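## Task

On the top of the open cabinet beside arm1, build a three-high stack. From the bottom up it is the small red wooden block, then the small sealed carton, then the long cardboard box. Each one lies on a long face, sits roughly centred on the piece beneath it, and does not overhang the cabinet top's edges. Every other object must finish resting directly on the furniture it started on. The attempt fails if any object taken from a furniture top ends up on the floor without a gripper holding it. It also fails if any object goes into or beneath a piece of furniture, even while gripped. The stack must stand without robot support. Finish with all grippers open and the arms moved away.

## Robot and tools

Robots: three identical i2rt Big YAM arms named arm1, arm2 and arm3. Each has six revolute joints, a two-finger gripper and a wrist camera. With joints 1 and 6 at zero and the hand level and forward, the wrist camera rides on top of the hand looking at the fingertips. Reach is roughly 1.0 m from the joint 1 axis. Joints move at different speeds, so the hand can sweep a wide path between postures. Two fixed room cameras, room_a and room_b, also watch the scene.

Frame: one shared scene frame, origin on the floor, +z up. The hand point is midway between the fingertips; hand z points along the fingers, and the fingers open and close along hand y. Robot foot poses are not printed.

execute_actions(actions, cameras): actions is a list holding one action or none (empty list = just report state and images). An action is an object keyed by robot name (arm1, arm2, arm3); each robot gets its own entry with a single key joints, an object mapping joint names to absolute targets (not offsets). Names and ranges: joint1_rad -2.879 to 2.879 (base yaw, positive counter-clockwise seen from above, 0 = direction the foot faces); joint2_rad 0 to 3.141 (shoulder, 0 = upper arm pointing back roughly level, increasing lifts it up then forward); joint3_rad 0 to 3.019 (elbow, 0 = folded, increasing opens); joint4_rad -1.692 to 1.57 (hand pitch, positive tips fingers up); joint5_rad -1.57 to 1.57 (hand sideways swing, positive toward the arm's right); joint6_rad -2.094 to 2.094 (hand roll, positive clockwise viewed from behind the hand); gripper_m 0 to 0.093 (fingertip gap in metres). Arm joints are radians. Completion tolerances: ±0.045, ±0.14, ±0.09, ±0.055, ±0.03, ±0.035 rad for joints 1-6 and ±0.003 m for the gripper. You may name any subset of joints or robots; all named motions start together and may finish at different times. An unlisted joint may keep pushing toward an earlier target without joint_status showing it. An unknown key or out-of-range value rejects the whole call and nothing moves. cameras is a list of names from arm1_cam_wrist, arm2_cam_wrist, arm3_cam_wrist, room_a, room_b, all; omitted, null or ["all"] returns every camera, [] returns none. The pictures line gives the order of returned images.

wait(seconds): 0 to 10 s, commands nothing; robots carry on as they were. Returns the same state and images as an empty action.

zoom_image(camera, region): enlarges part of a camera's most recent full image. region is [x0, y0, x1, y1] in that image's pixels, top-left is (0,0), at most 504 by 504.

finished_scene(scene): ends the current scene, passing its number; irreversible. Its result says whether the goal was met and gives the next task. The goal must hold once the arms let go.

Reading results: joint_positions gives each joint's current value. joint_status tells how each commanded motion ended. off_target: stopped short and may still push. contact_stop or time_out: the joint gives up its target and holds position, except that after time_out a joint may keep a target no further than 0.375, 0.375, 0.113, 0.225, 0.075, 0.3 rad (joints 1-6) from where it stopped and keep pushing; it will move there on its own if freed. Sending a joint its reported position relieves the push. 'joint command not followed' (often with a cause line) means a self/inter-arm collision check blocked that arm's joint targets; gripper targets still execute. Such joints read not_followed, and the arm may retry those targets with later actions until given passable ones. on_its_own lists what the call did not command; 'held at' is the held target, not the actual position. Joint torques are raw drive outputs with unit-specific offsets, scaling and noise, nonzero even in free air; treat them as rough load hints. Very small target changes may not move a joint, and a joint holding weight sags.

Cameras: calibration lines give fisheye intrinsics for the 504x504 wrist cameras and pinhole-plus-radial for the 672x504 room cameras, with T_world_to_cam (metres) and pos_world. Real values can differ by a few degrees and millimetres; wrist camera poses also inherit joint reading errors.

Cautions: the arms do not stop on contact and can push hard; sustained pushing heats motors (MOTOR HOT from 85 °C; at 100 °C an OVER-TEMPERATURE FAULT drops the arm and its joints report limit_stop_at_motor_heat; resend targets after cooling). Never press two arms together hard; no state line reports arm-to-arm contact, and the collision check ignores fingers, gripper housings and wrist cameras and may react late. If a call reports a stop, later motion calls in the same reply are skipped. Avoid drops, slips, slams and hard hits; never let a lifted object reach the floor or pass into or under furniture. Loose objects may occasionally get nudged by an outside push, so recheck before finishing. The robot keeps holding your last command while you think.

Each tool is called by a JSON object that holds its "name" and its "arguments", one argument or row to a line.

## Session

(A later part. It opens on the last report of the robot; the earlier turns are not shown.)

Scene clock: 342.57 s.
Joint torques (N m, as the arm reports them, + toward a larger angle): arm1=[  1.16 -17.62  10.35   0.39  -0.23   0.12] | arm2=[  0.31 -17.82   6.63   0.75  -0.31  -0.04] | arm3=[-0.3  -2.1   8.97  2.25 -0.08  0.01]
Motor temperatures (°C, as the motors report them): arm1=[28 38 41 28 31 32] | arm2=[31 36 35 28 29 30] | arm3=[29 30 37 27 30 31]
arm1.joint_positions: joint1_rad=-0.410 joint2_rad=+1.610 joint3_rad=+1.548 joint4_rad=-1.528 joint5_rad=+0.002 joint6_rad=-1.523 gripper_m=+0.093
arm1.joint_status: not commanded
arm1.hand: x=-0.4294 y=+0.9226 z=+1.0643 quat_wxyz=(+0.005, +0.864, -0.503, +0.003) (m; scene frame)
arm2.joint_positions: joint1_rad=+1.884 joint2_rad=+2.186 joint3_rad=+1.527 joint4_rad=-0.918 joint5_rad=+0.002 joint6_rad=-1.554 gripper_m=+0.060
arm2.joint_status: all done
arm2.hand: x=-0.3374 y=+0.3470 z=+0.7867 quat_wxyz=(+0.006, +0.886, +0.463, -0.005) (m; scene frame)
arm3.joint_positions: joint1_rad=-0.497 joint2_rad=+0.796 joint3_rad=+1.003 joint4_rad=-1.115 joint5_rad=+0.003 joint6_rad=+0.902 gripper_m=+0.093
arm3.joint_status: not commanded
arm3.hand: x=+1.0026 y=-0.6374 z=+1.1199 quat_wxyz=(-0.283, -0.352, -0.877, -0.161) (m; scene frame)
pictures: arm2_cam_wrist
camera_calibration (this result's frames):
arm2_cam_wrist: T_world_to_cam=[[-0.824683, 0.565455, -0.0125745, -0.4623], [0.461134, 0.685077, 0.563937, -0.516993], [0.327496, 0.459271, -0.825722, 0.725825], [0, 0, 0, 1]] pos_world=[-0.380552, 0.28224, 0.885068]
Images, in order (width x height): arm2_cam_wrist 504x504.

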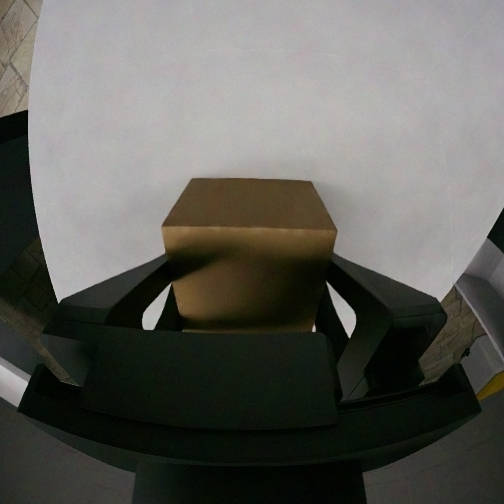

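{"name": "execute_actions", "arguments": {
  "actions": [
    {"arm2":{"joints":{"joint2_rad":2.18,"gripper_m":0.093}}}
  ],
  "cameras": ["arm2_cam_wrist"]
}}

{"name": "execute_actions", "arguments": {
  "actions": [
    {"arm2":{"joints":{"joint2_rad":1.0,"joint4_rad":-1.4}},"arm1":{"joints":{"joint1_rad":-1.0}}}
  ],
  "cameras": ["arm2_cam_wrist","room_b"]
}}

Scene clock: 345.47 s.
Joint torques (N m, as the arm reports them, + toward a larger angle): arm1=[  1.17 -17.59  10.35   0.38  -0.23   0.11] | arm2=[ -0.18 -21.38   6.58   0.77  -0.31  -0.05] | arm3=[-0.3  -1.52  8.99  2.14 -0.06  0.03]
Motor temperatures (°C, as the motors report them): arm1=[28 38 41 28 31 32] | arm2=[30 36 35 28 29 30] | arm3=[29 30 37 27 30 31]
arm1.joint_positions: joint1_rad=-0.410 joint2_rad=+1.610 joint3_rad=+1.548 joint4_rad=-1.528 joint5_rad=+0.002 joint6_rad=-1.523 gripper_m=+0.093
arm1.joint_status: not commanded
arm1.hand: x=-0.4294 y=+0.9226 z=+1.0643 quat_wxyz=(+0.005, +0.864, -0.503, +0.003) (m; scene frame)
arm2.joint_positions: joint1_rad=+1.884 joint2_rad=+2.185 joint3_rad=+1.527 joint4_rad=-0.918 joint5_rad=+0.002 joint6_rad=-1.554 gripper_m=+0.093
arm2.joint_status: all done
arm2.hand: x=-0.3376 y=+0.3472 z=+0.7874 quat_wxyz=(+0.006, +0.886, +0.463, -0.005) (m; scene frame)
arm3.joint_positions: joint1_rad=-0.497 joint2_rad=+0.796 joint3_rad=+1.003 joint4_rad=-1.115 joint5_rad=+0.003 joint6_rad=+0.902 gripper_m=+0.093
arm3.joint_status: not commanded
arm3.hand: x=+1.0026 y=-0.6374 z=+1.1199 quat_wxyz=(-0.283, -0.352, -0.877, -0.161) (m; scene frame)
pictures: arm2_cam_wrist
camera_calibration (this result's frames):
arm2_cam_wrist: T_world_to_cam=[[-0.824684, 0.565479, -0.0114304, -0.463441], [0.461683, 0.684708, 0.563936, -0.517059], [0.32672, 0.459792, -0.825739, 0.725936], [0, 0, 0, 1]] pos_world=[-0.380653, 0.282321, 0.885725]
Images, in order (width x height): arm2_cam_wrist 504x504.

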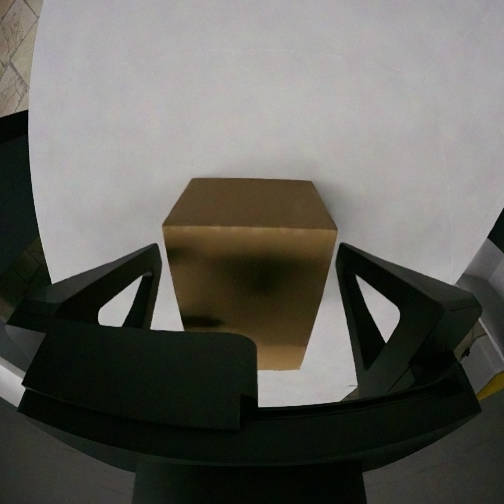

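Scene clock: 347.27 s.
Joint torques (N m, as the arm reports them, + toward a larger angle): arm1=[  1.17 -17.64  10.37   0.2   -0.22   0.11] | arm2=[ 0.04 -3.36  8.52  0.84 -0.32  0.06] | arm3=[-0.01 -1.6   9.05  2.23 -0.09  0.  ]
Motor temperatures (°C, as the motors report them): arm1=[28 38 41 28 31 32] | arm2=[30 36 35 28 29 30] | arm3=[29 30 37 27 30 31]
arm1.joint_positions: joint1_rad=-1.008 joint2_rad=+1.610 joint3_rad=+1.548 joint4_rad=-1.524 joint5_rad=+0.001 joint6_rad=-1.522 gripper_m=+0.093
arm1.joint_status: all done
arm1.hand: x=-0.3542 y=+0.6494 z=+1.0652 quat_wxyz=(-0.001, +0.678, -0.735, +0.000) (m; scene frame)
arm2.joint_positions: joint1_rad=+1.884 joint2_rad=+0.991 joint3_rad=+1.522 joint4_rad=-1.383 joint5_rad=+0.002 joint6_rad=-1.554 gripper_m=+0.093
arm2.joint_status: all done
arm2.hand: x=-0.1380 y=+0.2247 z=+1.3592 quat_wxyz=(-0.306, +0.831, +0.430, -0.174) (m; scene frame)
arm3.joint_positions: joint1_rad=-0.497 joint2_rad=+0.796 joint3_rad=+1.003 joint4_rad=-1.115 joint5_rad=+0.003 joint6_rad=+0.902 gripper_m=+0.093
arm3.joint_status: not commanded
arm3.hand: x=+1.0026 y=-0.6374 z=+1.1199 quat_wxyz=(-0.283, -0.352, -0.877, -0.161) (m; scene frame)
pictures: arm2_cam_wrist, room_b
camera_calibration (this result's frames):
arm2_cam_wrist: T_world_to_cam=[[-0.616172, 0.438982, 0.653932, -1.07019], [0.777862, 0.469411, 0.417832, -0.557254], [-0.123542, 0.766125, -0.630705, 0.793102], [0, 0, 0, 1]] pos_world=[-0.127971, 0.123758, 1.43288]
Images, in order (width x height): arm2_cam_wrist 504x504, room_b 672x504.

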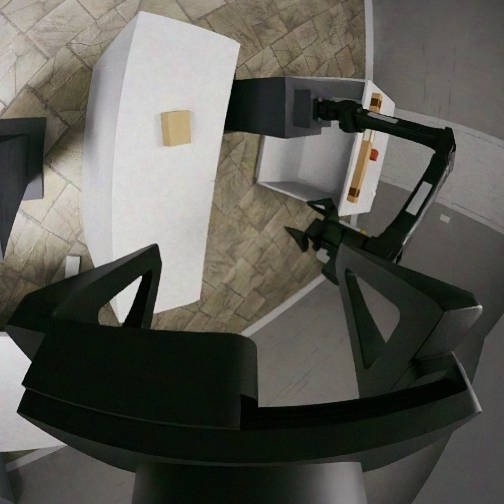

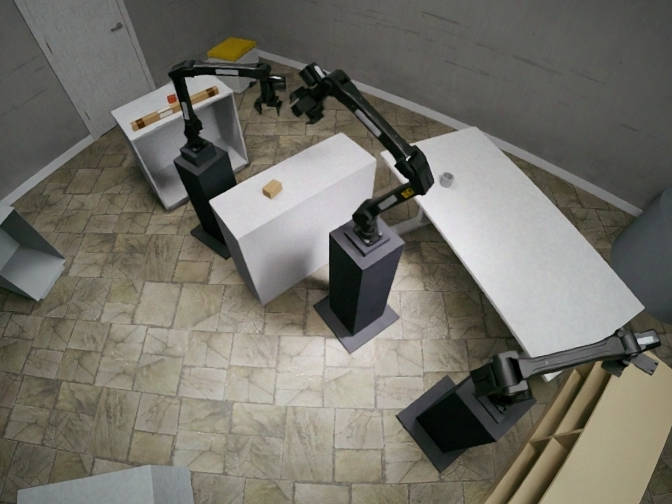

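{"name": "execute_actions", "arguments": {
  "actions": [
    {"arm1":{"joints":{"joint1_rad":-1.515,"joint2_rad":2.0,"joint3_rad":1.605,"joint4_rad":-1.138}},"arm2":{"joints":{"joint1_rad":0.9,"joint2_rad":0.7,"joint3_rad":1.2}}}
  ],
  "cameras": ["arm1_cam_wrist"]
}}

Scene clock: 354.13 s.
Joint torques (N m, as the arm reports them, + toward a larger angle): arm1=[  0.55 -22.48  10.43   0.42  -0.21   0.11] | arm2=[ 0.32 -0.1   7.87  0.85 -0.25  0.04] | arm3=[-0.3  -1.86  9.12  2.2  -0.05  0.01]
Motor temperatures (°C, as the motors report them): arm1=[28 37 41 28 31 32] | arm2=[30 35 35 28 29 30] | arm3=[29 29 37 27 30 31]
arm1.joint_positions: joint1_rad=-1.509 joint2_rad=+2.004 joint3_rad=+1.583 joint4_rad=-1.145 joint5_rad=+0.001 joint6_rad=-1.522 gripper_m=+0.093
arm1.joint_status: all done
arm1.hand: x=-0.3234 y=+0.3641 z=+0.8720 quat_wxyz=(-0.008, +0.474, -0.880, +0.006) (m; scene frame)
arm2.joint_positions: joint1_rad=+0.908 joint2_rad=+0.697 joint3_rad=+1.214 joint4_rad=-1.385 joint5_rad=+0.001 joint6_rad=-1.554 gripper_m=+0.093
arm2.joint_status: all done
arm2.hand: x=+0.1615 y=+0.2871 z=+1.2893 quat_wxyz=(-0.337, +0.941, -0.008, -0.007) (m; scene frame)
arm3.joint_positions: joint1_rad=-0.497 joint2_rad=+0.796 joint3_rad=+1.003 joint4_rad=-1.115 joint5_rad=+0.003 joint6_rad=+0.902 gripper_m=+0.093
arm3.joint_status: not commanded
arm3.hand: x=+1.0026 y=-0.6374 z=+1.1199 quat_wxyz=(-0.283, -0.352, -0.877, -0.161) (m; scene frame)
pictures: arm1_cam_wrist
camera_calibration (this result's frames):
arm1_cam_wrist: T_world_to_cam=[[0.845586, -0.533156, 0.0269851, 0.440802], [-0.449618, -0.684021, 0.574421, -0.390604], [-0.287798, -0.497855, -0.818115, 0.924499], [0, 0, 0, 1]] pos_world=[-0.28229, 0.428102, 0.968822]
Images, in order (width x height): arm1_cam_wrist 504x504.

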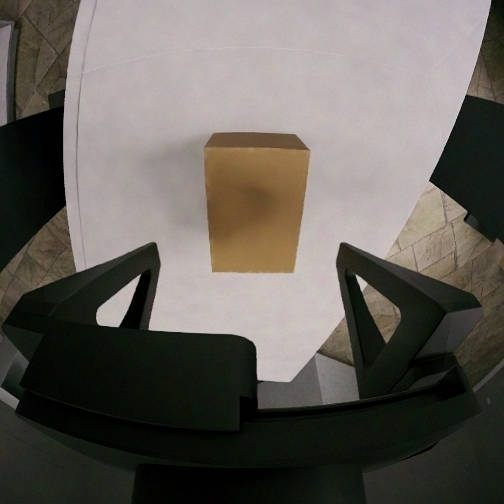

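{"name": "execute_actions", "arguments": {
  "actions": [
    {"arm1":{"joints":{"joint2_rad":2.092,"joint3_rad":1.538,"joint4_rad":-0.975}}}
  ],
  "cameras": ["arm1_cam_wrist"]
}}

{"name": "execute_actions", "arguments": {
  "actions": [
    {"arm1":{"joints":{"gripper_m":0.04}}}
  ],
  "cameras": ["arm1_cam_wrist"]
}}

Scene clock: 358.73 s.
Joint torques (N m, as the arm reports them, + toward a larger angle): arm1=[  0.18 -24.53   8.95   0.41  -0.21   0.11] | arm2=[-0.62 -0.43  7.9   0.81 -0.24  0.  ] | arm3=[ 0.84 -1.97  9.04  2.14 -0.04  0.  ]
Motor temperatures (°C, as the motors report them): arm1=[28 38 41 28 31 32] | arm2=[30 35 35 28 29 30] | arm3=[29 29 37 27 30 31]
arm1.joint_positions: joint1_rad=-1.509 joint2_rad=+2.110 joint3_rad=+1.525 joint4_rad=-0.984 joint5_rad=+0.001 joint6_rad=-1.522 gripper_m=+0.093
arm1.joint_status: all done
arm1.hand: x=-0.3207 y=+0.3634 z=+0.7926 quat_wxyz=(-0.008, +0.474, -0.880, +0.005) (m; scene frame)
arm2.joint_positions: joint1_rad=+0.908 joint2_rad=+0.697 joint3_rad=+1.214 joint4_rad=-1.385 joint5_rad=+0.001 joint6_rad=-1.554 gripper_m=+0.093
arm2.joint_status: not commanded
arm2.hand: x=+0.1615 y=+0.2871 z=+1.2893 quat_wxyz=(-0.337, +0.941, -0.008, -0.007) (m; scene frame)
arm3.joint_positions: joint1_rad=-0.497 joint2_rad=+0.796 joint3_rad=+1.003 joint4_rad=-1.115 joint5_rad=+0.003 joint6_rad=+0.902 gripper_m=+0.093
arm3.joint_status: not commanded
arm3.hand: x=+1.0026 y=-0.6374 z=+1.1199 quat_wxyz=(-0.283, -0.352, -0.877, -0.161) (m; scene frame)
pictures: arm1_cam_wrist
camera_calibration (this result's frames):
arm1_cam_wrist: T_world_to_cam=[[0.845628, -0.533165, 0.0254604, 0.441452], [-0.448854, -0.684473, 0.57448, -0.343894], [-0.288865, -0.497224, -0.818123, 0.859327], [0, 0, 0, 1]] pos_world=[-0.279433, 0.427258, 0.889355]
Images, in order (width x height): arm1_cam_wrist 504x504.

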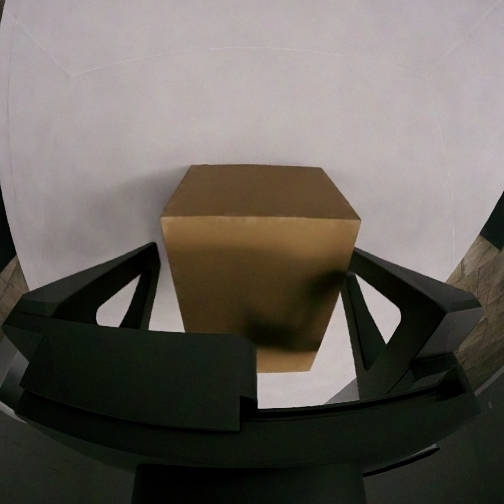

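Scene clock: 359.33 s.
Joint torques (N m, as the arm reports them, + toward a larger angle): arm1=[  0.16 -24.4    8.93   0.37  -0.21   0.1 ] | arm2=[-0.25 -0.65  7.79  0.89 -0.26  0.02] | arm3=[-0.03 -1.9   9.05  2.24 -0.09 -0.01]
Motor temperatures (°C, as the motors report them): arm1=[28 38 41 28 31 32] | arm2=[30 35 35 28 29 30] | arm3=[29 29 37 27 30 31]
arm1.joint_positions: joint1_rad=-1.509 joint2_rad=+2.110 joint3_rad=+1.525 joint4_rad=-0.982 joint5_rad=+0.001 joint6_rad=-1.521 gripper_m=+0.059
arm1.joint_status: gripper_m off_target (ended at +0.059, target +0.040)
arm1.hand: x=-0.3205 y=+0.3632 z=+0.7926 quat_wxyz=(-0.008, +0.474, -0.881, +0.005) (m; scene frame)
arm2.joint_positions: joint1_rad=+0.908 joint2_rad=+0.697 joint3_rad=+1.214 joint4_rad=-1.385 joint5_rad=+0.001 joint6_rad=-1.554 gripper_m=+0.093
arm2.joint_status: not commanded
arm2.hand: x=+0.1615 y=+0.2871 z=+1.2893 quat_wxyz=(-0.337, +0.941, -0.008, -0.007) (m; scene frame)
arm3.joint_positions: joint1_rad=-0.497 joint2_rad=+0.796 joint3_rad=+1.003 joint4_rad=-1.115 joint5_rad=+0.003 joint6_rad=+0.902 gripper_m=+0.093
arm3.joint_status: not commanded
arm3.hand: x=+1.0026 y=-0.6374 z=+1.1199 quat_wxyz=(-0.283, -0.352, -0.877, -0.161) (m; scene frame)
pictures: arm1_cam_wrist
camera_calibration (this result's frames):
arm1_cam_wrist: T_world_to_cam=[[0.84519, -0.533804, 0.0265974, 0.440362], [-0.449949, -0.683799, 0.574425, -0.344439], [-0.288443, -0.497466, -0.818125, 0.859554], [0, 0, 0, 1]] pos_world=[-0.279237, 0.427138, 0.889364]
Images, in order (width x height): arm1_cam_wrist 504x504.

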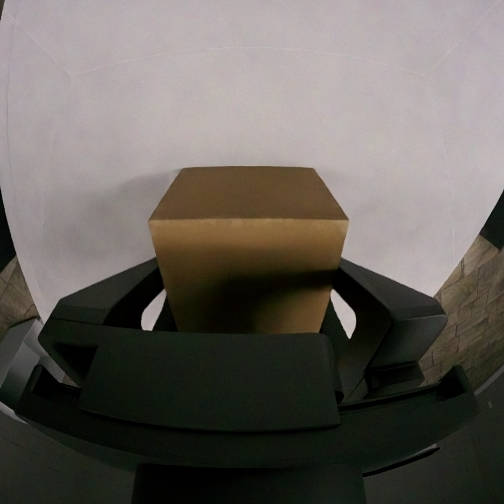

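{"name": "execute_actions", "arguments": {
  "actions": [
    {"arm1":{"joints":{"joint1_rad":1.197,"joint3_rad":2.02,"joint4_rad":-1.455,"joint6_rad":-1.70}}}
  ],
  "cameras": ["arm1_cam_wrist"]
}}

Scene clock: 364.37 s.
Joint torques (N m, as the arm reports them, + toward a larger angle): arm1=[  0.14 -26.73  11.3   -0.28  -0.08  -0.14] | arm2=[-0.01 -0.46  7.75  0.81 -0.23  0.03] | arm3=[-0.16 -1.93  9.09  1.98 -0.07 -0.02]
Motor temperatures (°C, as the motors report them): arm1=[28 38 41 28 31 32] | arm2=[30 35 35 28 29 30] | arm3=[29 29 37 27 30 31]
arm1.joint_positions: joint1_rad=+1.196 joint2_rad=+2.113 joint3_rad=+1.997 joint4_rad=-1.448 joint5_rad=-0.002 joint6_rad=-1.686 gripper_m=+0.059
arm1.joint_status: all done
arm1.hand: x=-1.2050 y=+1.2074 z=+0.9448 quat_wxyz=(-0.001, +0.936, +0.351, +0.006) (m; scene frame)
arm2.joint_positions: joint1_rad=+0.908 joint2_rad=+0.697 joint3_rad=+1.214 joint4_rad=-1.385 joint5_rad=+0.001 joint6_rad=-1.554 gripper_m=+0.093
arm2.joint_status: not commanded
arm2.hand: x=+0.1615 y=+0.2871 z=+1.2893 quat_wxyz=(-0.337, +0.941, -0.008, -0.007) (m; scene frame)
arm3.joint_positions: joint1_rad=-0.497 joint2_rad=+0.796 joint3_rad=+1.003 joint4_rad=-1.115 joint5_rad=+0.003 joint6_rad=+0.902 gripper_m=+0.093
arm3.joint_status: not commanded
arm3.hand: x=+1.0026 y=-0.6374 z=+1.1199 quat_wxyz=(-0.283, -0.352, -0.877, -0.161) (m; scene frame)
pictures: arm1_cam_wrist
camera_calibration (this result's frames):
arm1_cam_wrist: T_world_to_cam=[[-0.671919, 0.740599, 0.00615153, -1.71297], [0.599627, 0.539108, 0.591447, -0.480536], [0.434709, 0.401093, -0.80632, 0.924194], [0, 0, 0, 1]] pos_world=[-1.26459, 1.15699, 1.03994]
Images, in order (width x height): arm1_cam_wrist 504x504.

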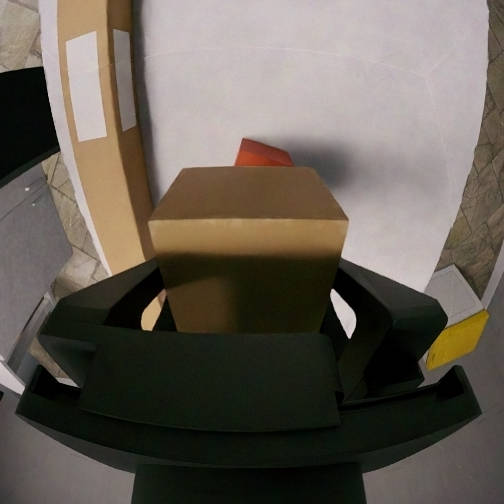

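{"name": "zoom_image", "arguments": {
  "camera": "arm1_cam_wrist",
  "region": [180, 90, 350, 220]
}}

Region (180, 90, 350, 220) of arm1_cam_wrist's 504x504 image, scaled by 2.965, with more detail than that image has; it fills the top 385 rows of this view, and the rest is white.

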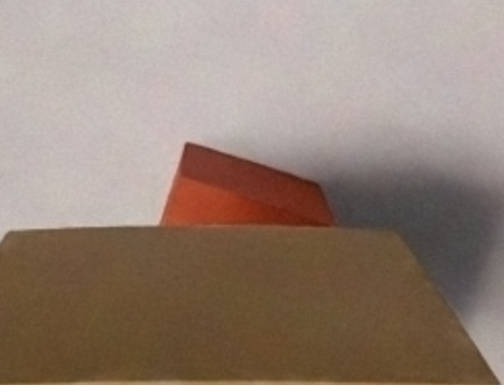

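{"name": "execute_actions", "arguments": {
  "actions": [
    {"arm1":{"joints":{"joint2_rad":2.184,"joint3_rad":1.93,"joint4_rad":-1.28}}}
  ],
  "cameras": ["arm1_cam_wrist"]
}}

Scene clock: 374.40 s.
Joint torques (N m, as the arm reports them, + toward a larger angle): arm1=[  0.03 -26.4    9.9    0.29  -0.11  -0.14] | arm2=[-0.23 -0.69  7.82  0.77 -0.25  0.05] | arm3=[-0.01 -2.11  8.97  2.15 -0.09  0.01]
Motor temperatures (°C, as the motors report them): arm1=[28 38 41 28 31 32] | arm2=[30 34 35 28 29 30] | arm3=[29 29 37 27 30 31]
arm1.joint_positions: joint1_rad=+1.196 joint2_rad=+2.195 joint3_rad=+1.919 joint4_rad=-1.286 joint5_rad=-0.001 joint6_rad=-1.687 gripper_m=+0.059
arm1.joint_status: all done
arm1.hand: x=-1.2102 y=+1.2172 z=+0.8632 quat_wxyz=(-0.002, +0.936, +0.351, +0.006) (m; scene frame)
arm2.joint_positions: joint1_rad=+0.908 joint2_rad=+0.697 joint3_rad=+1.214 joint4_rad=-1.385 joint5_rad=+0.001 joint6_rad=-1.554 gripper_m=+0.093
arm2.joint_status: not commanded
arm2.hand: x=+0.1615 y=+0.2871 z=+1.2893 quat_wxyz=(-0.337, +0.941, -0.008, -0.007) (m; scene frame)
arm3.joint_positions: joint1_rad=-0.497 joint2_rad=+0.796 joint3_rad=+1.003 joint4_rad=-1.115 joint5_rad=+0.003 joint6_rad=+0.902 gripper_m=+0.093
arm3.joint_status: not commanded
arm3.hand: x=+1.0026 y=-0.6374 z=+1.1199 quat_wxyz=(-0.283, -0.352, -0.877, -0.161) (m; scene frame)
pictures: arm1_cam_wrist
camera_calibration (this result's frames):
arm1_cam_wrist: T_world_to_cam=[[-0.672219, 0.740306, 0.00836238, -1.7251], [0.599982, 0.538114, 0.591992, -0.433225], [0.433755, 0.402965, -0.8059, 0.852945], [0, 0, 0, 1]] pos_world=[-1.26969, 1.16652, 0.958281]
Images, in order (width x height): arm1_cam_wrist 504x504.

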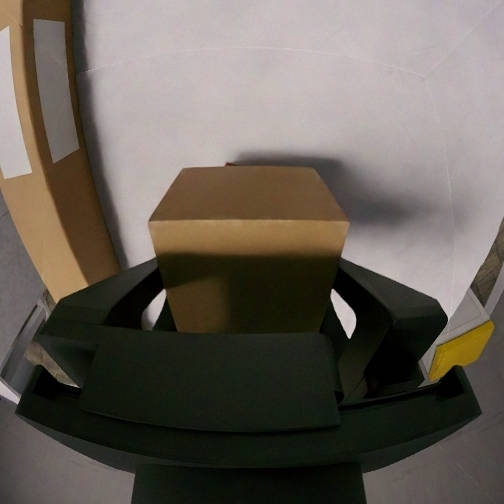

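{"name": "execute_actions", "arguments": {
  "actions": [
    {"arm1":{"joints":{"joint2_rad":2.222}}}
  ],
  "cameras": ["arm1_cam_wrist"]
}}

Scene clock: 376.60 s.
Joint torques (N m, as the arm reports them, + toward a larger angle): arm1=[  0.17 -24.18   9.81   0.19  -0.11  -0.14] | arm2=[-0.17 -0.74  7.78  0.81 -0.26  0.04] | arm3=[-0.02 -2.22  9.05  2.19 -0.08  0.  ]
Motor temperatures (°C, as the motors report them): arm1=[28 38 41 28 31 32] | arm2=[30 34 35 28 29 30] | arm3=[29 29 37 27 30 31]
arm1.joint_positions: joint1_rad=+1.196 joint2_rad=+2.204 joint3_rad=+1.919 joint4_rad=-1.284 joint5_rad=-0.001 joint6_rad=-1.687 gripper_m=+0.059
arm1.joint_status: all done
arm1.hand: x=-1.2099 y=+1.2169 z=+0.8573 quat_wxyz=(+0.002, +0.936, +0.351, +0.007) (m; scene frame)
arm2.joint_positions: joint1_rad=+0.908 joint2_rad=+0.697 joint3_rad=+1.214 joint4_rad=-1.385 joint5_rad=+0.001 joint6_rad=-1.554 gripper_m=+0.093
arm2.joint_status: not commanded
arm2.hand: x=+0.1615 y=+0.2871 z=+1.2893 quat_wxyz=(-0.337, +0.941, -0.008, -0.007) (m; scene frame)
arm3.joint_positions: joint1_rad=-0.497 joint2_rad=+0.796 joint3_rad=+1.003 joint4_rad=-1.115 joint5_rad=+0.003 joint6_rad=+0.902 gripper_m=+0.093
arm3.joint_status: not commanded
arm3.hand: x=+1.0026 y=-0.6374 z=+1.1199 quat_wxyz=(-0.283, -0.352, -0.877, -0.161) (m; scene frame)
pictures: arm1_cam_wrist
camera_calibration (this result's frames):
arm1_cam_wrist: T_world_to_cam=[[-0.672163, 0.740403, 0.0011824, -1.71858], [0.597613, 0.54159, 0.591218, -0.436188], [0.437099, 0.398102, -0.806511, 0.858654], [0, 0, 0, 1]] pos_world=[-1.26981, 1.16684, 0.952428]
Images, in order (width x height): arm1_cam_wrist 504x504.

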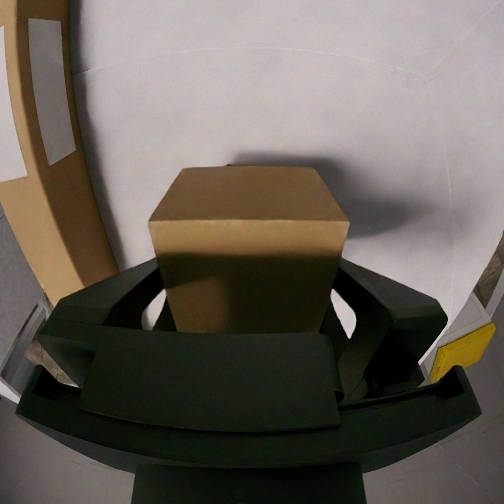

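{"name": "execute_actions", "arguments": {
  "actions": [
    {"arm1":{"joints":{"joint2_rad":2.195,"gripper_m":0.093}}}
  ],
  "cameras": ["arm1_cam_wrist"]
}}

{"name": "execute_actions", "arguments": {
  "actions": [
    {"arm1":{"joints":{"joint2_rad":2.095,"joint3_rad":2.02,"joint4_rad":-1.455}}}
  ],
  "cameras": ["arm1_cam_wrist"]
}}

Scene clock: 380.10 s.
Joint torques (N m, as the arm reports them, + toward a larger angle): arm1=[  0.15 -26.25   9.91   0.18  -0.11  -0.14] | arm2=[-0.03  0.05  7.84  0.75 -0.25  0.06] | arm3=[ 0.28 -1.72  9.13  2.32 -0.06  0.  ]
Motor temperatures (°C, as the motors report them): arm1=[28 38 41 28 31 32] | arm2=[30 34 35 28 29 30] | arm3=[29 29 37 27 30 31]
arm1.joint_positions: joint1_rad=+1.196 joint2_rad=+2.204 joint3_rad=+1.919 joint4_rad=-1.284 joint5_rad=-0.001 joint6_rad=-1.687 gripper_m=+0.093
arm1.joint_status: all done
arm1.hand: x=-1.2099 y=+1.2169 z=+0.8575 quat_wxyz=(+0.001, +0.936, +0.351, +0.007) (m; scene frame)
arm2.joint_positions: joint1_rad=+0.908 joint2_rad=+0.697 joint3_rad=+1.214 joint4_rad=-1.385 joint5_rad=+0.001 joint6_rad=-1.554 gripper_m=+0.093
arm2.joint_status: not commanded
arm2.hand: x=+0.1615 y=+0.2871 z=+1.2893 quat_wxyz=(-0.337, +0.941, -0.008, -0.007) (m; scene frame)
arm3.joint_positions: joint1_rad=-0.497 joint2_rad=+0.796 joint3_rad=+1.003 joint4_rad=-1.115 joint5_rad=+0.003 joint6_rad=+0.902 gripper_m=+0.093
arm3.joint_status: not commanded
arm3.hand: x=+1.0026 y=-0.6374 z=+1.1199 quat_wxyz=(-0.283, -0.352, -0.877, -0.161) (m; scene frame)
pictures: arm1_cam_wrist
camera_calibration (this result's frames):
arm1_cam_wrist: T_world_to_cam=[[-0.672449, 0.740142, 0.00155577, -1.71896], [0.597531, 0.541638, 0.591257, -0.436527], [0.436772, 0.39852, -0.806481, 0.857921], [0, 0, 0, 1]] pos_world=[-1.26979, 1.16682, 0.952672]
Images, in order (width x height): arm1_cam_wrist 504x504.

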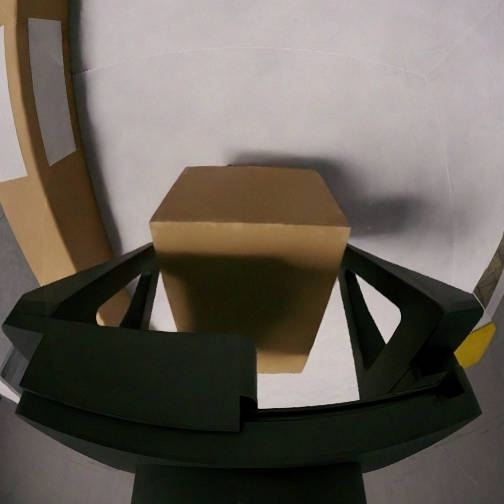

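Scene clock: 381.27 s.
Joint torques (N m, as the arm reports them, + toward a larger angle): arm1=[  0.19 -24.03  12.29  -0.24  -0.11  -0.13] | arm2=[-0.53 -0.07  7.79  0.74 -0.28  0.04] | arm3=[ 0.56 -1.82  9.16  2.23 -0.05 -0.02]
Motor temperatures (°C, as the motors report them): arm1=[28 38 41 28 31 32] | arm2=[30 34 35 28 29 30] | arm3=[29 29 37 27 30 31]
arm1.joint_positions: joint1_rad=+1.196 joint2_rad=+2.087 joint3_rad=+1.989 joint4_rad=-1.448 joint5_rad=-0.001 joint6_rad=-1.687 gripper_m=+0.093
arm1.joint_status: all done
arm1.hand: x=-1.2039 y=+1.2056 z=+0.9582 quat_wxyz=(-0.010, +0.936, +0.351, +0.004) (m; scene frame)
arm2.joint_positions: joint1_rad=+0.908 joint2_rad=+0.697 joint3_rad=+1.214 joint4_rad=-1.385 joint5_rad=+0.001 joint6_rad=-1.554 gripper_m=+0.093
arm2.joint_status: not commanded
arm2.hand: x=+0.1615 y=+0.2871 z=+1.2893 quat_wxyz=(-0.337, +0.941, -0.008, -0.007) (m; scene frame)
arm3.joint_positions: joint1_rad=-0.497 joint2_rad=+0.796 joint3_rad=+1.003 joint4_rad=-1.115 joint5_rad=+0.003 joint6_rad=+0.902 gripper_m=+0.093
arm3.joint_status: not commanded
arm3.hand: x=+1.0026 y=-0.6374 z=+1.1199 quat_wxyz=(-0.283, -0.352, -0.877, -0.161) (m; scene frame)
pictures: arm1_cam_wrist
camera_calibration (this result's frames):
arm1_cam_wrist: T_world_to_cam=[[-0.67252, 0.739682, 0.0242257, -1.72791], [0.605024, 0.530647, 0.593599, -0.473519], [0.426219, 0.413864, -0.804396, 0.907811], [0, 0, 0, 1]] pos_world=[-1.26249, 1.15366, 1.05318]
Images, in order (width x height): arm1_cam_wrist 504x504.

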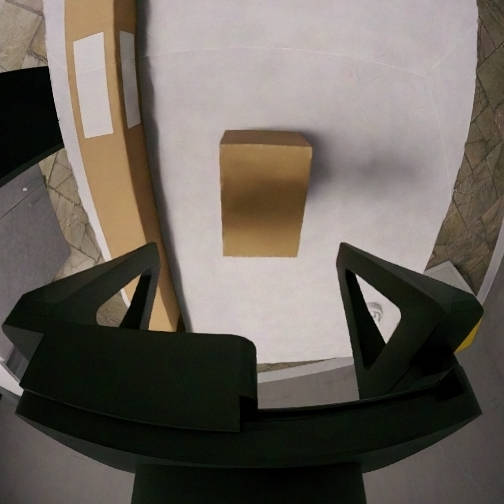

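{"name": "execute_actions", "arguments": {
  "actions": [
    {"arm1":{"joints":{"joint1_rad":1.235,"joint2_rad":1.80,"joint3_rad":1.43,"joint4_rad":-1.175,"joint6_rad":-1.648}}}
  ],
  "cameras": ["arm1_cam_wrist"]
}}

Scene clock: 386.60 s.
Joint torques (N m, as the arm reports them, + toward a larger angle): arm1=[  0.56 -20.54   9.65   0.33  -0.11   0.13] | arm2=[ 0.02 -0.45  7.87  0.84 -0.25  0.  ] | arm3=[ 0.81 -2.31  9.2   2.06 -0.08 -0.04]
Motor temperatures (°C, as the motors report them): arm1=[28 38 42 28 31 32] | arm2=[30 34 35 28 29 30] | arm3=[29 29 37 27 30 31]
arm1.joint_positions: joint1_rad=+1.234 joint2_rad=+1.815 joint3_rad=+1.417 joint4_rad=-1.183 joint5_rad=-0.001 joint6_rad=-1.662 gripper_m=+0.093
arm1.joint_status: all done
arm1.hand: x=-1.1485 y=+1.0905 z=+0.9033 quat_wxyz=(+0.008, +0.934, +0.357, +0.009) (m; scene frame)
arm2.joint_positions: joint1_rad=+0.908 joint2_rad=+0.697 joint3_rad=+1.214 joint4_rad=-1.385 joint5_rad=+0.001 joint6_rad=-1.554 gripper_m=+0.093
arm2.joint_status: not commanded
arm2.hand: x=+0.1615 y=+0.2871 z=+1.2893 quat_wxyz=(-0.337, +0.941, -0.008, -0.007) (m; scene frame)
arm3.joint_positions: joint1_rad=-0.497 joint2_rad=+0.796 joint3_rad=+1.003 joint4_rad=-1.115 joint5_rad=+0.003 joint6_rad=+0.902 gripper_m=+0.093
arm3.joint_status: not commanded
arm3.hand: x=+1.0026 y=-0.6374 z=+1.1199 quat_wxyz=(-0.283, -0.352, -0.877, -0.161) (m; scene frame)
pictures: arm1_cam_wrist
camera_calibration (this result's frames):
arm1_cam_wrist: T_world_to_cam=[[-0.681541, 0.731689, -0.0115169, -1.57355], [0.586207, 0.555315, 0.589904, -0.458517], [0.438022, 0.395293, -0.807391, 0.924181], [0, 0, 0, 1]] pos_world=[-1.20846, 1.04065, 0.998534]
Images, in order (width x height): arm1_cam_wrist 504x504.

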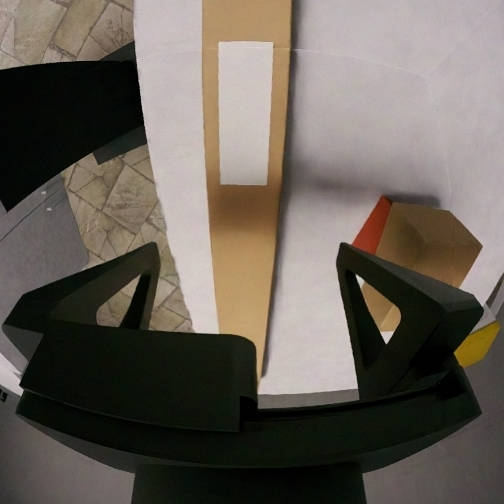

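{"name": "execute_actions", "arguments": {
  "actions": [
    {"arm1":{"joints":{"joint2_rad":1.897,"joint3_rad":1.318,"joint4_rad":-0.95}}}
  ],
  "cameras": ["arm1_cam_wrist"]
}}

{"name": "execute_actions", "arguments": {
  "actions": [
    {"arm1":{"joints":{"gripper_m":0.03}}}
  ],
  "cameras": ["arm1_cam_wrist"]
}}

Scene clock: 390.77 s.
Joint torques (N m, as the arm reports them, + toward a larger angle): arm1=[  0.23 -21.43   8.72   0.35  -0.11   0.12] | arm2=[ 0.02 -0.39  7.85  0.87 -0.21  0.05] | arm3=[-0.42 -2.2   9.11  2.25 -0.04  0.01]
Motor temperatures (°C, as the motors report them): arm1=[28 38 41 28 31 32] | arm2=[30 34 35 28 29 30] | arm3=[29 29 37 27 30 31]
arm1.joint_positions: joint1_rad=+1.234 joint2_rad=+1.915 joint3_rad=+1.305 joint4_rad=-0.958 joint5_rad=-0.001 joint6_rad=-1.661 gripper_m=+0.093
arm1.joint_status: all done
arm1.hand: x=-1.1462 y=+1.0894 z=+0.8154 quat_wxyz=(+0.001, +0.934, +0.357, +0.007) (m; scene frame)
arm2.joint_positions: joint1_rad=+0.908 joint2_rad=+0.697 joint3_rad=+1.214 joint4_rad=-1.385 joint5_rad=+0.001 joint6_rad=-1.554 gripper_m=+0.093
arm2.joint_status: not commanded
arm2.hand: x=+0.1615 y=+0.2871 z=+1.2893 quat_wxyz=(-0.337, +0.941, -0.008, -0.007) (m; scene frame)
arm3.joint_positions: joint1_rad=-0.497 joint2_rad=+0.796 joint3_rad=+1.003 joint4_rad=-1.115 joint5_rad=+0.003 joint6_rad=+0.902 gripper_m=+0.093
arm3.joint_status: not commanded
arm3.hand: x=+1.0026 y=-0.6374 z=+1.1199 quat_wxyz=(-0.283, -0.352, -0.877, -0.161) (m; scene frame)
pictures: arm1_cam_wrist
camera_calibration (this result's frames):
arm1_cam_wrist: T_world_to_cam=[[-0.681435, 0.731876, 0.00175551, -1.58303], [0.591017, 0.548866, 0.591138, -0.395849], [0.431677, 0.40386, -0.806568, 0.835319], [0, 0, 0, 1]] pos_world=[-1.20537, 1.0385, 0.910522]
Images, in order (width x height): arm1_cam_wrist 504x504.

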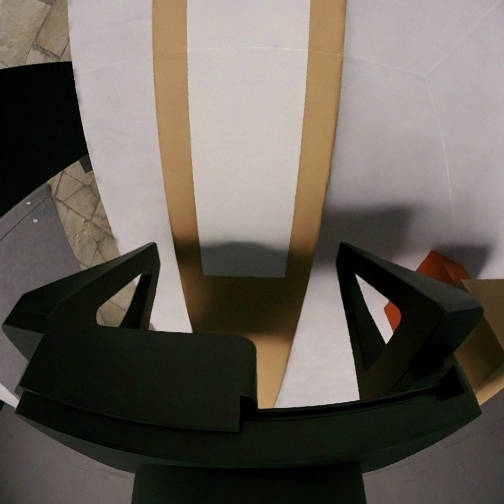

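Scene clock: 391.40 s.
Joint torques (N m, as the arm reports them, + toward a larger angle): arm1=[  0.22 -21.42   8.69   0.35  -0.11   0.11] | arm2=[-0.12 -0.37  7.87  0.93 -0.25  0.05] | arm3=[ 0.15 -1.93  9.02  2.18 -0.04 -0.02]
Motor temperatures (°C, as the motors report them): arm1=[28 38 41 28 31 32] | arm2=[30 34 35 28 29 30] | arm3=[29 29 37 27 30 31]
arm1.joint_positions: joint1_rad=+1.234 joint2_rad=+1.915 joint3_rad=+1.305 joint4_rad=-0.958 joint5_rad=-0.001 joint6_rad=-1.660 gripper_m=+0.049
arm1.joint_status: gripper_m off_target (ended at +0.049, target +0.030)
arm1.hand: x=-1.1462 y=+1.0894 z=+0.8154 quat_wxyz=(+0.001, +0.934, +0.356, +0.007) (m; scene frame)
arm2.joint_positions: joint1_rad=+0.908 joint2_rad=+0.697 joint3_rad=+1.214 joint4_rad=-1.385 joint5_rad=+0.001 joint6_rad=-1.554 gripper_m=+0.093
arm2.joint_status: not commanded
arm2.hand: x=+0.1615 y=+0.2871 z=+1.2893 quat_wxyz=(-0.337, +0.941, -0.008, -0.007) (m; scene frame)
arm3.joint_positions: joint1_rad=-0.497 joint2_rad=+0.796 joint3_rad=+1.003 joint4_rad=-1.115 joint5_rad=+0.003 joint6_rad=+0.902 gripper_m=+0.093
arm3.joint_status: not commanded
arm3.hand: x=+1.0026 y=-0.6374 z=+1.1199 quat_wxyz=(-0.283, -0.352, -0.877, -0.161) (m; scene frame)
pictures: arm1_cam_wrist
camera_calibration (this result's frames):
arm1_cam_wrist: T_world_to_cam=[[-0.680601, 0.732652, 0.00214807, -1.58333], [0.591778, 0.548002, 0.591178, -0.394076], [0.431951, 0.403627, -0.806538, 0.835854], [0, 0, 0, 1]] pos_world=[-1.20546, 1.03861, 0.910518]
Images, in order (width x height): arm1_cam_wrist 504x504.

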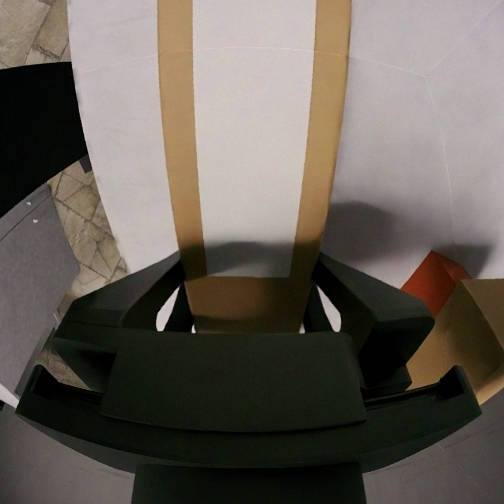

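{"name": "execute_actions", "arguments": {
  "actions": []
}}

Scene clock: 400.47 s.
Joint torques (N m, as the arm reports them, + toward a larger angle): arm1=[  0.23 -21.43   8.7    0.35  -0.11   0.11] | arm2=[ 0.23 -0.34  7.77  0.8  -0.27  0.03] | arm3=[-0.23 -1.95  9.11  2.12 -0.09 -0.01]
Motor temperatures (°C, as the motors report them): arm1=[28 38 41 28 31 32] | arm2=[30 34 35 28 29 30] | arm3=[29 29 37 27 30 31]
arm1.joint_positions: joint1_rad=+1.234 joint2_rad=+1.915 joint3_rad=+1.305 joint4_rad=-0.958 joint5_rad=-0.001 joint6_rad=-1.660 gripper_m=+0.049
arm1.joint_status: gripper_m off_target (ended at +0.049, target +0.030)
arm1.hand: x=-1.1462 y=+1.0894 z=+0.8154 quat_wxyz=(+0.001, +0.934, +0.356, +0.007) (m; scene frame)
arm2.joint_positions: joint1_rad=+0.908 joint2_rad=+0.697 joint3_rad=+1.214 joint4_rad=-1.385 joint5_rad=+0.001 joint6_rad=-1.554 gripper_m=+0.093
arm2.joint_status: not commanded
arm2.hand: x=+0.1615 y=+0.2871 z=+1.2893 quat_wxyz=(-0.337, +0.941, -0.008, -0.007) (m; scene frame)
arm3.joint_positions: joint1_rad=-0.497 joint2_rad=+0.796 joint3_rad=+1.003 joint4_rad=-1.115 joint5_rad=+0.003 joint6_rad=+0.902 gripper_m=+0.093
arm3.joint_status: not commanded
arm3.hand: x=+1.0026 y=-0.6374 z=+1.1199 quat_wxyz=(-0.283, -0.352, -0.877, -0.161) (m; scene frame)
pictures: arm1_cam_wrist, arm2_cam_wrist, arm3_cam_wrist, room_a, room_b
camera_calibration (this result's frames):
arm1_cam_wrist: T_world_to_cam=[[-0.680601, 0.732652, 0.00214807, -1.58333], [0.591778, 0.548002, 0.591178, -0.394076], [0.431951, 0.403627, -0.806538, 0.835854], [0, 0, 0, 1]] pos_world=[-1.20546, 1.03861, 0.910518]
arm2_cam_wrist: T_world_to_cam=[[0.0125006, 0.776222, 0.630336, -1.03531], [0.822169, -0.366763, 0.435342, -0.57994], [0.569106, 0.512801, -0.64277, 0.714662], [0, 0, 0, 1]] pos_world=[0.0830321, 0.224448, 1.36443]
arm3_cam_wrist: T_world_to_cam=[[-0.523979, -0.70542, -0.477314, 0.610873], [-0.839604, 0.522021, 0.150197, 1.00755], [0.143216, 0.479455, -0.865801, 1.25786], [0, 0, 0, 1]] pos_world=[0.985879, -0.698126, 1.22931]
Images, in order (width x height): arm1_cam_wrist 504x504, arm2_cam_wrist 504x504, arm3_cam_wrist 504x504, room_a 672x504, room_b 672x504.

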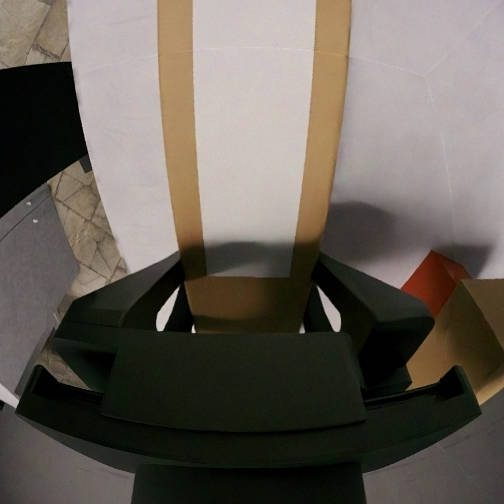

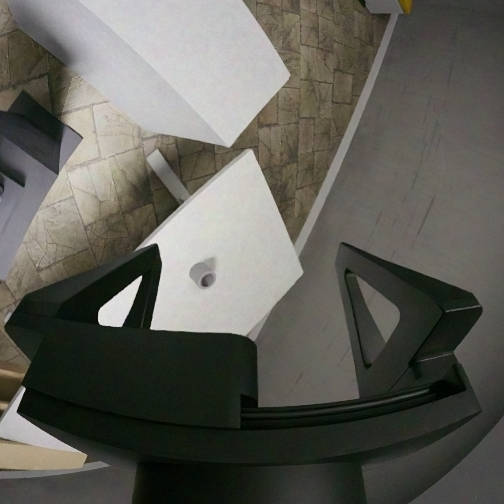

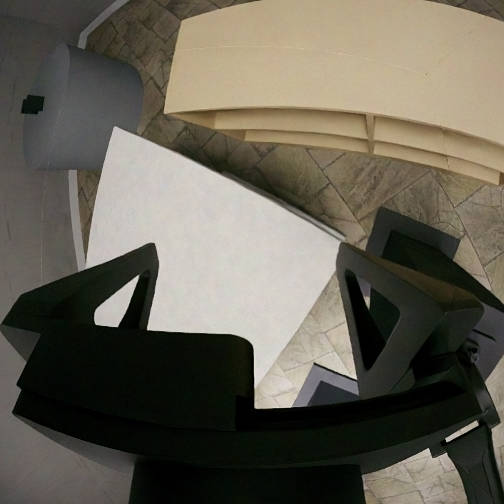

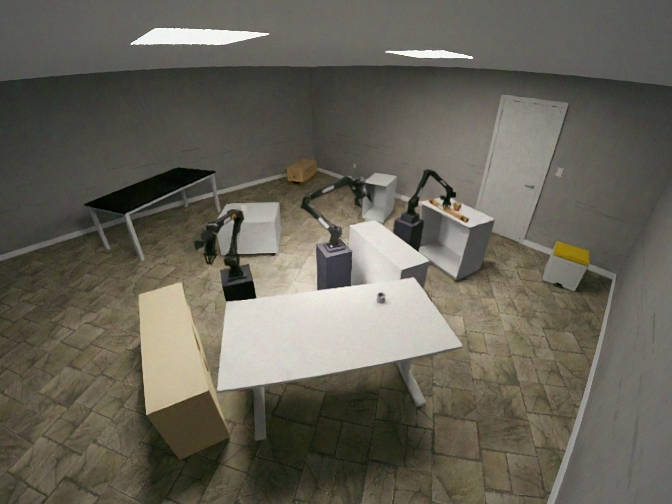

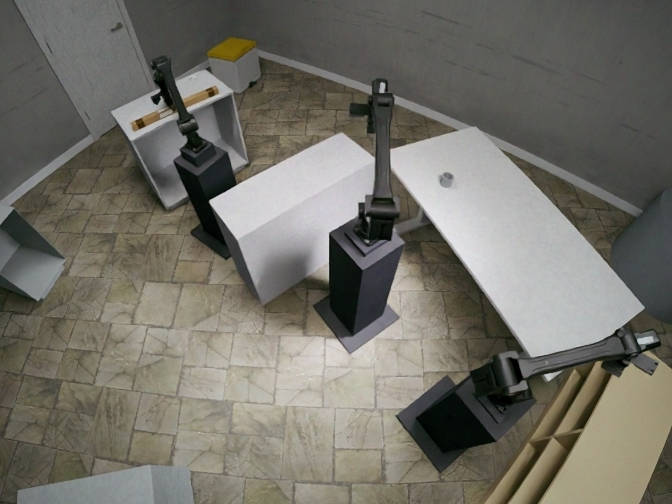

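{"name": "zoom_image", "arguments": {
  "camera": "room_b",
  "region": [100, 50, 260, 170]
}}

{"name": "zoom_image", "arguments": {
  "camera": "room_a",
  "region": [400, 160, 520, 250]
}}

Region (100, 50, 260, 170) of room_b's 672x504 image, scaled by 3.150, with more detail than that image has; it fills the top 378 rows of this view, and the rest is white.

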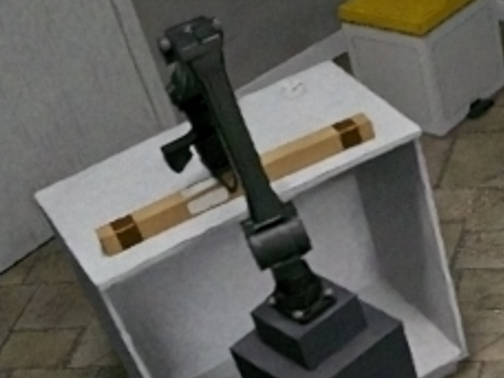

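Region (400, 160, 520, 250) of room_a's 672x504 image, scaled by 4.200, with more detail than that image has; it fills the top 378 rows of this view, and the rest is white.

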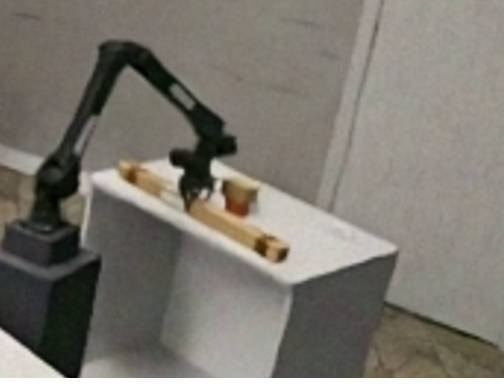

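{"name": "execute_actions", "arguments": {
  "actions": [
    {"arm1":{"joints":{"joint2_rad":1.75,"joint3_rad":1.49,"joint4_rad":-1.27}}}
  ],
  "cameras": ["room_a","room_b"]
}}

Scene clock: 411.47 s.
Joint torques (N m, as the arm reports them, + toward a larger angle): arm1=[  0.22 -19.19  10.81  -0.21  -0.12   0.11] | arm2=[-0.22 -0.2   7.89  0.82 -0.25  0.03] | arm3=[ 0.1  -2.12  9.11  2.11 -0.08 -0.01]
Motor temperatures (°C, as the motors report them): arm1=[28 38 41 28 31 32] | arm2=[30 34 35 28 29 30] | arm3=[29 29 37 27 30 31]
arm1.joint_positions: joint1_rad=+1.234 joint2_rad=+1.754 joint3_rad=+1.470 joint4_rad=-1.263 joint5_rad=-0.001 joint6_rad=-1.660 gripper_m=+0.049
arm1.joint_status: all done
arm1.hand: x=-1.1501 y=+1.0915 z=+0.9537 quat_wxyz=(-0.009, +0.934, +0.356, +0.004) (m; scene frame)
arm2.joint_positions: joint1_rad=+0.908 joint2_rad=+0.697 joint3_rad=+1.214 joint4_rad=-1.385 joint5_rad=+0.001 joint6_rad=-1.554 gripper_m=+0.093
arm2.joint_status: not commanded
arm2.hand: x=+0.1615 y=+0.2871 z=+1.2893 quat_wxyz=(-0.337, +0.941, -0.008, -0.007) (m; scene frame)
arm3.joint_positions: joint1_rad=-0.497 joint2_rad=+0.796 joint3_rad=+1.003 joint4_rad=-1.115 joint5_rad=+0.003 joint6_rad=+0.902 gripper_m=+0.093
arm3.joint_status: not commanded
arm3.hand: x=+1.0026 y=-0.6374 z=+1.1199 quat_wxyz=(-0.283, -0.352, -0.877, -0.161) (m; scene frame)
pictures: room_a, room_b
Images, in order (width x height): room_a 672x504, room_b 672x504.

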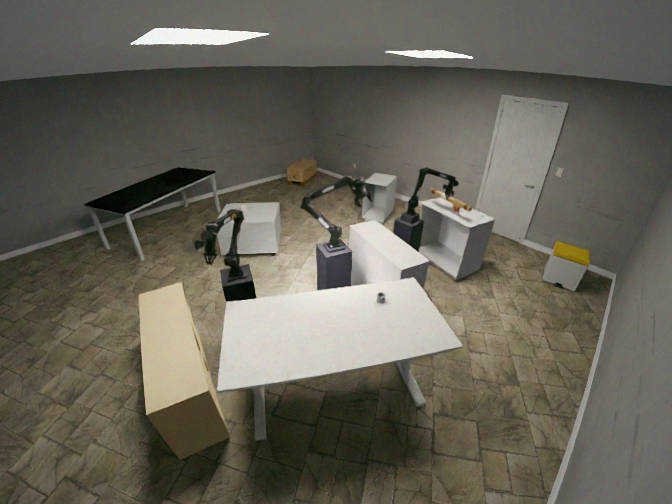

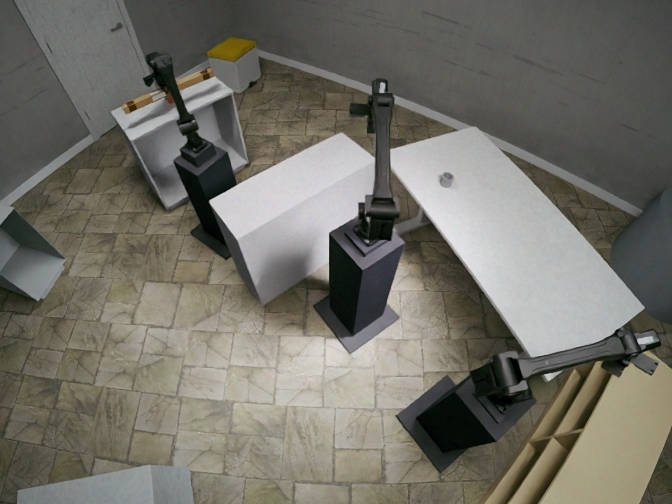

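{"name": "execute_actions", "arguments": {
  "actions": [
    {"arm1":{"joints":{"joint1_rad":1.193,"joint2_rad":1.95,"joint3_rad":2.03,"joint4_rad":-1.62,"joint6_rad":-1.71}}}
  ],
  "cameras": ["arm1_cam_wrist","room_a"]
}}

Scene clock: 430.37 s.
Joint torques (N m, as the arm reports them, + toward a larger angle): arm1=[ -0.12 -22.38  12.49  -0.26  -0.11  -0.14] | arm2=[-0.22 -0.13  7.77  0.88 -0.26  0.  ] | arm3=[ 0.24 -2.26  9.04  2.08 -0.08  0.02]
Motor temperatures (°C, as the motors report them): arm1=[28 38 41 28 31 32] | arm2=[30 33 35 28 29 30] | arm3=[29 29 37 27 30 31]
arm1.joint_positions: joint1_rad=+1.196 joint2_rad=+1.947 joint3_rad=+1.994 joint4_rad=-1.613 joint5_rad=-0.001 joint6_rad=-1.696 gripper_m=+0.049
arm1.joint_status: all done
arm1.hand: x=-1.1784 y=+1.1666 z=+1.0455 quat_wxyz=(+0.000, +0.935, +0.355, +0.007) (m; scene frame)
arm2.joint_positions: joint1_rad=+0.908 joint2_rad=+0.697 joint3_rad=+1.214 joint4_rad=-1.385 joint5_rad=+0.001 joint6_rad=-1.554 gripper_m=+0.093
arm2.joint_status: not commanded
arm2.hand: x=+0.1615 y=+0.2871 z=+1.2893 quat_wxyz=(-0.337, +0.941, -0.008, -0.007) (m; scene frame)
arm3.joint_positions: joint1_rad=-0.497 joint2_rad=+0.796 joint3_rad=+1.003 joint4_rad=-1.115 joint5_rad=+0.003 joint6_rad=+0.902 gripper_m=+0.093
arm3.joint_status: not commanded
arm3.hand: x=+1.0026 y=-0.6374 z=+1.1199 quat_wxyz=(-0.283, -0.352, -0.877, -0.161) (m; scene frame)
pictures: arm1_cam_wrist, room_a
camera_calibration (this result's frames):
arm1_cam_wrist: T_world_to_cam=[[-0.678942, 0.734178, 0.00447147, -1.66455], [0.593741, 0.545468, 0.591555, -0.548539], [0.431867, 0.404286, -0.806253, 1.00306], [0, 0, 0, 1]] pos_world=[-1.23763, 1.11576, 1.14065]
Images, in order (width x height): arm1_cam_wrist 504x504, room_a 672x504.

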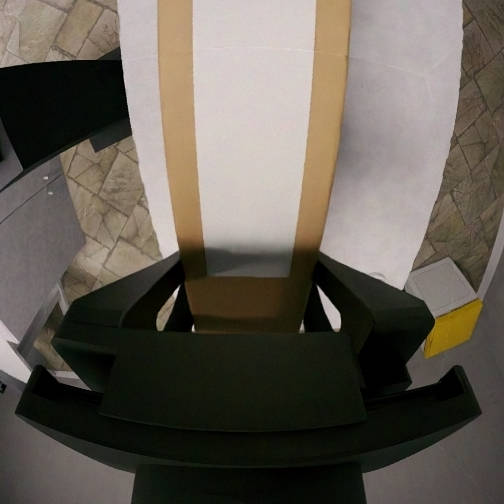

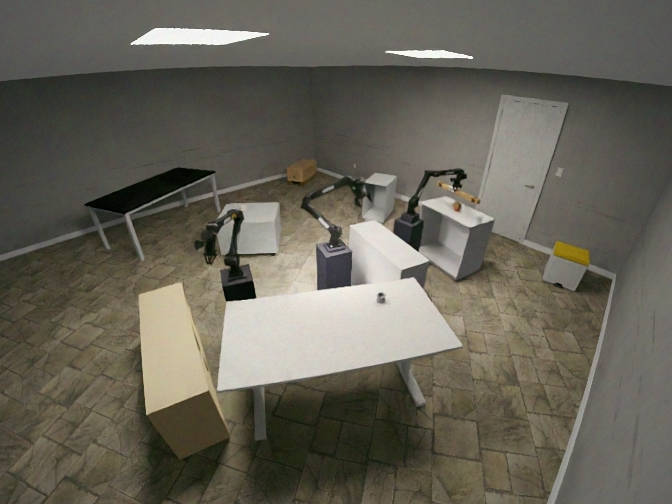

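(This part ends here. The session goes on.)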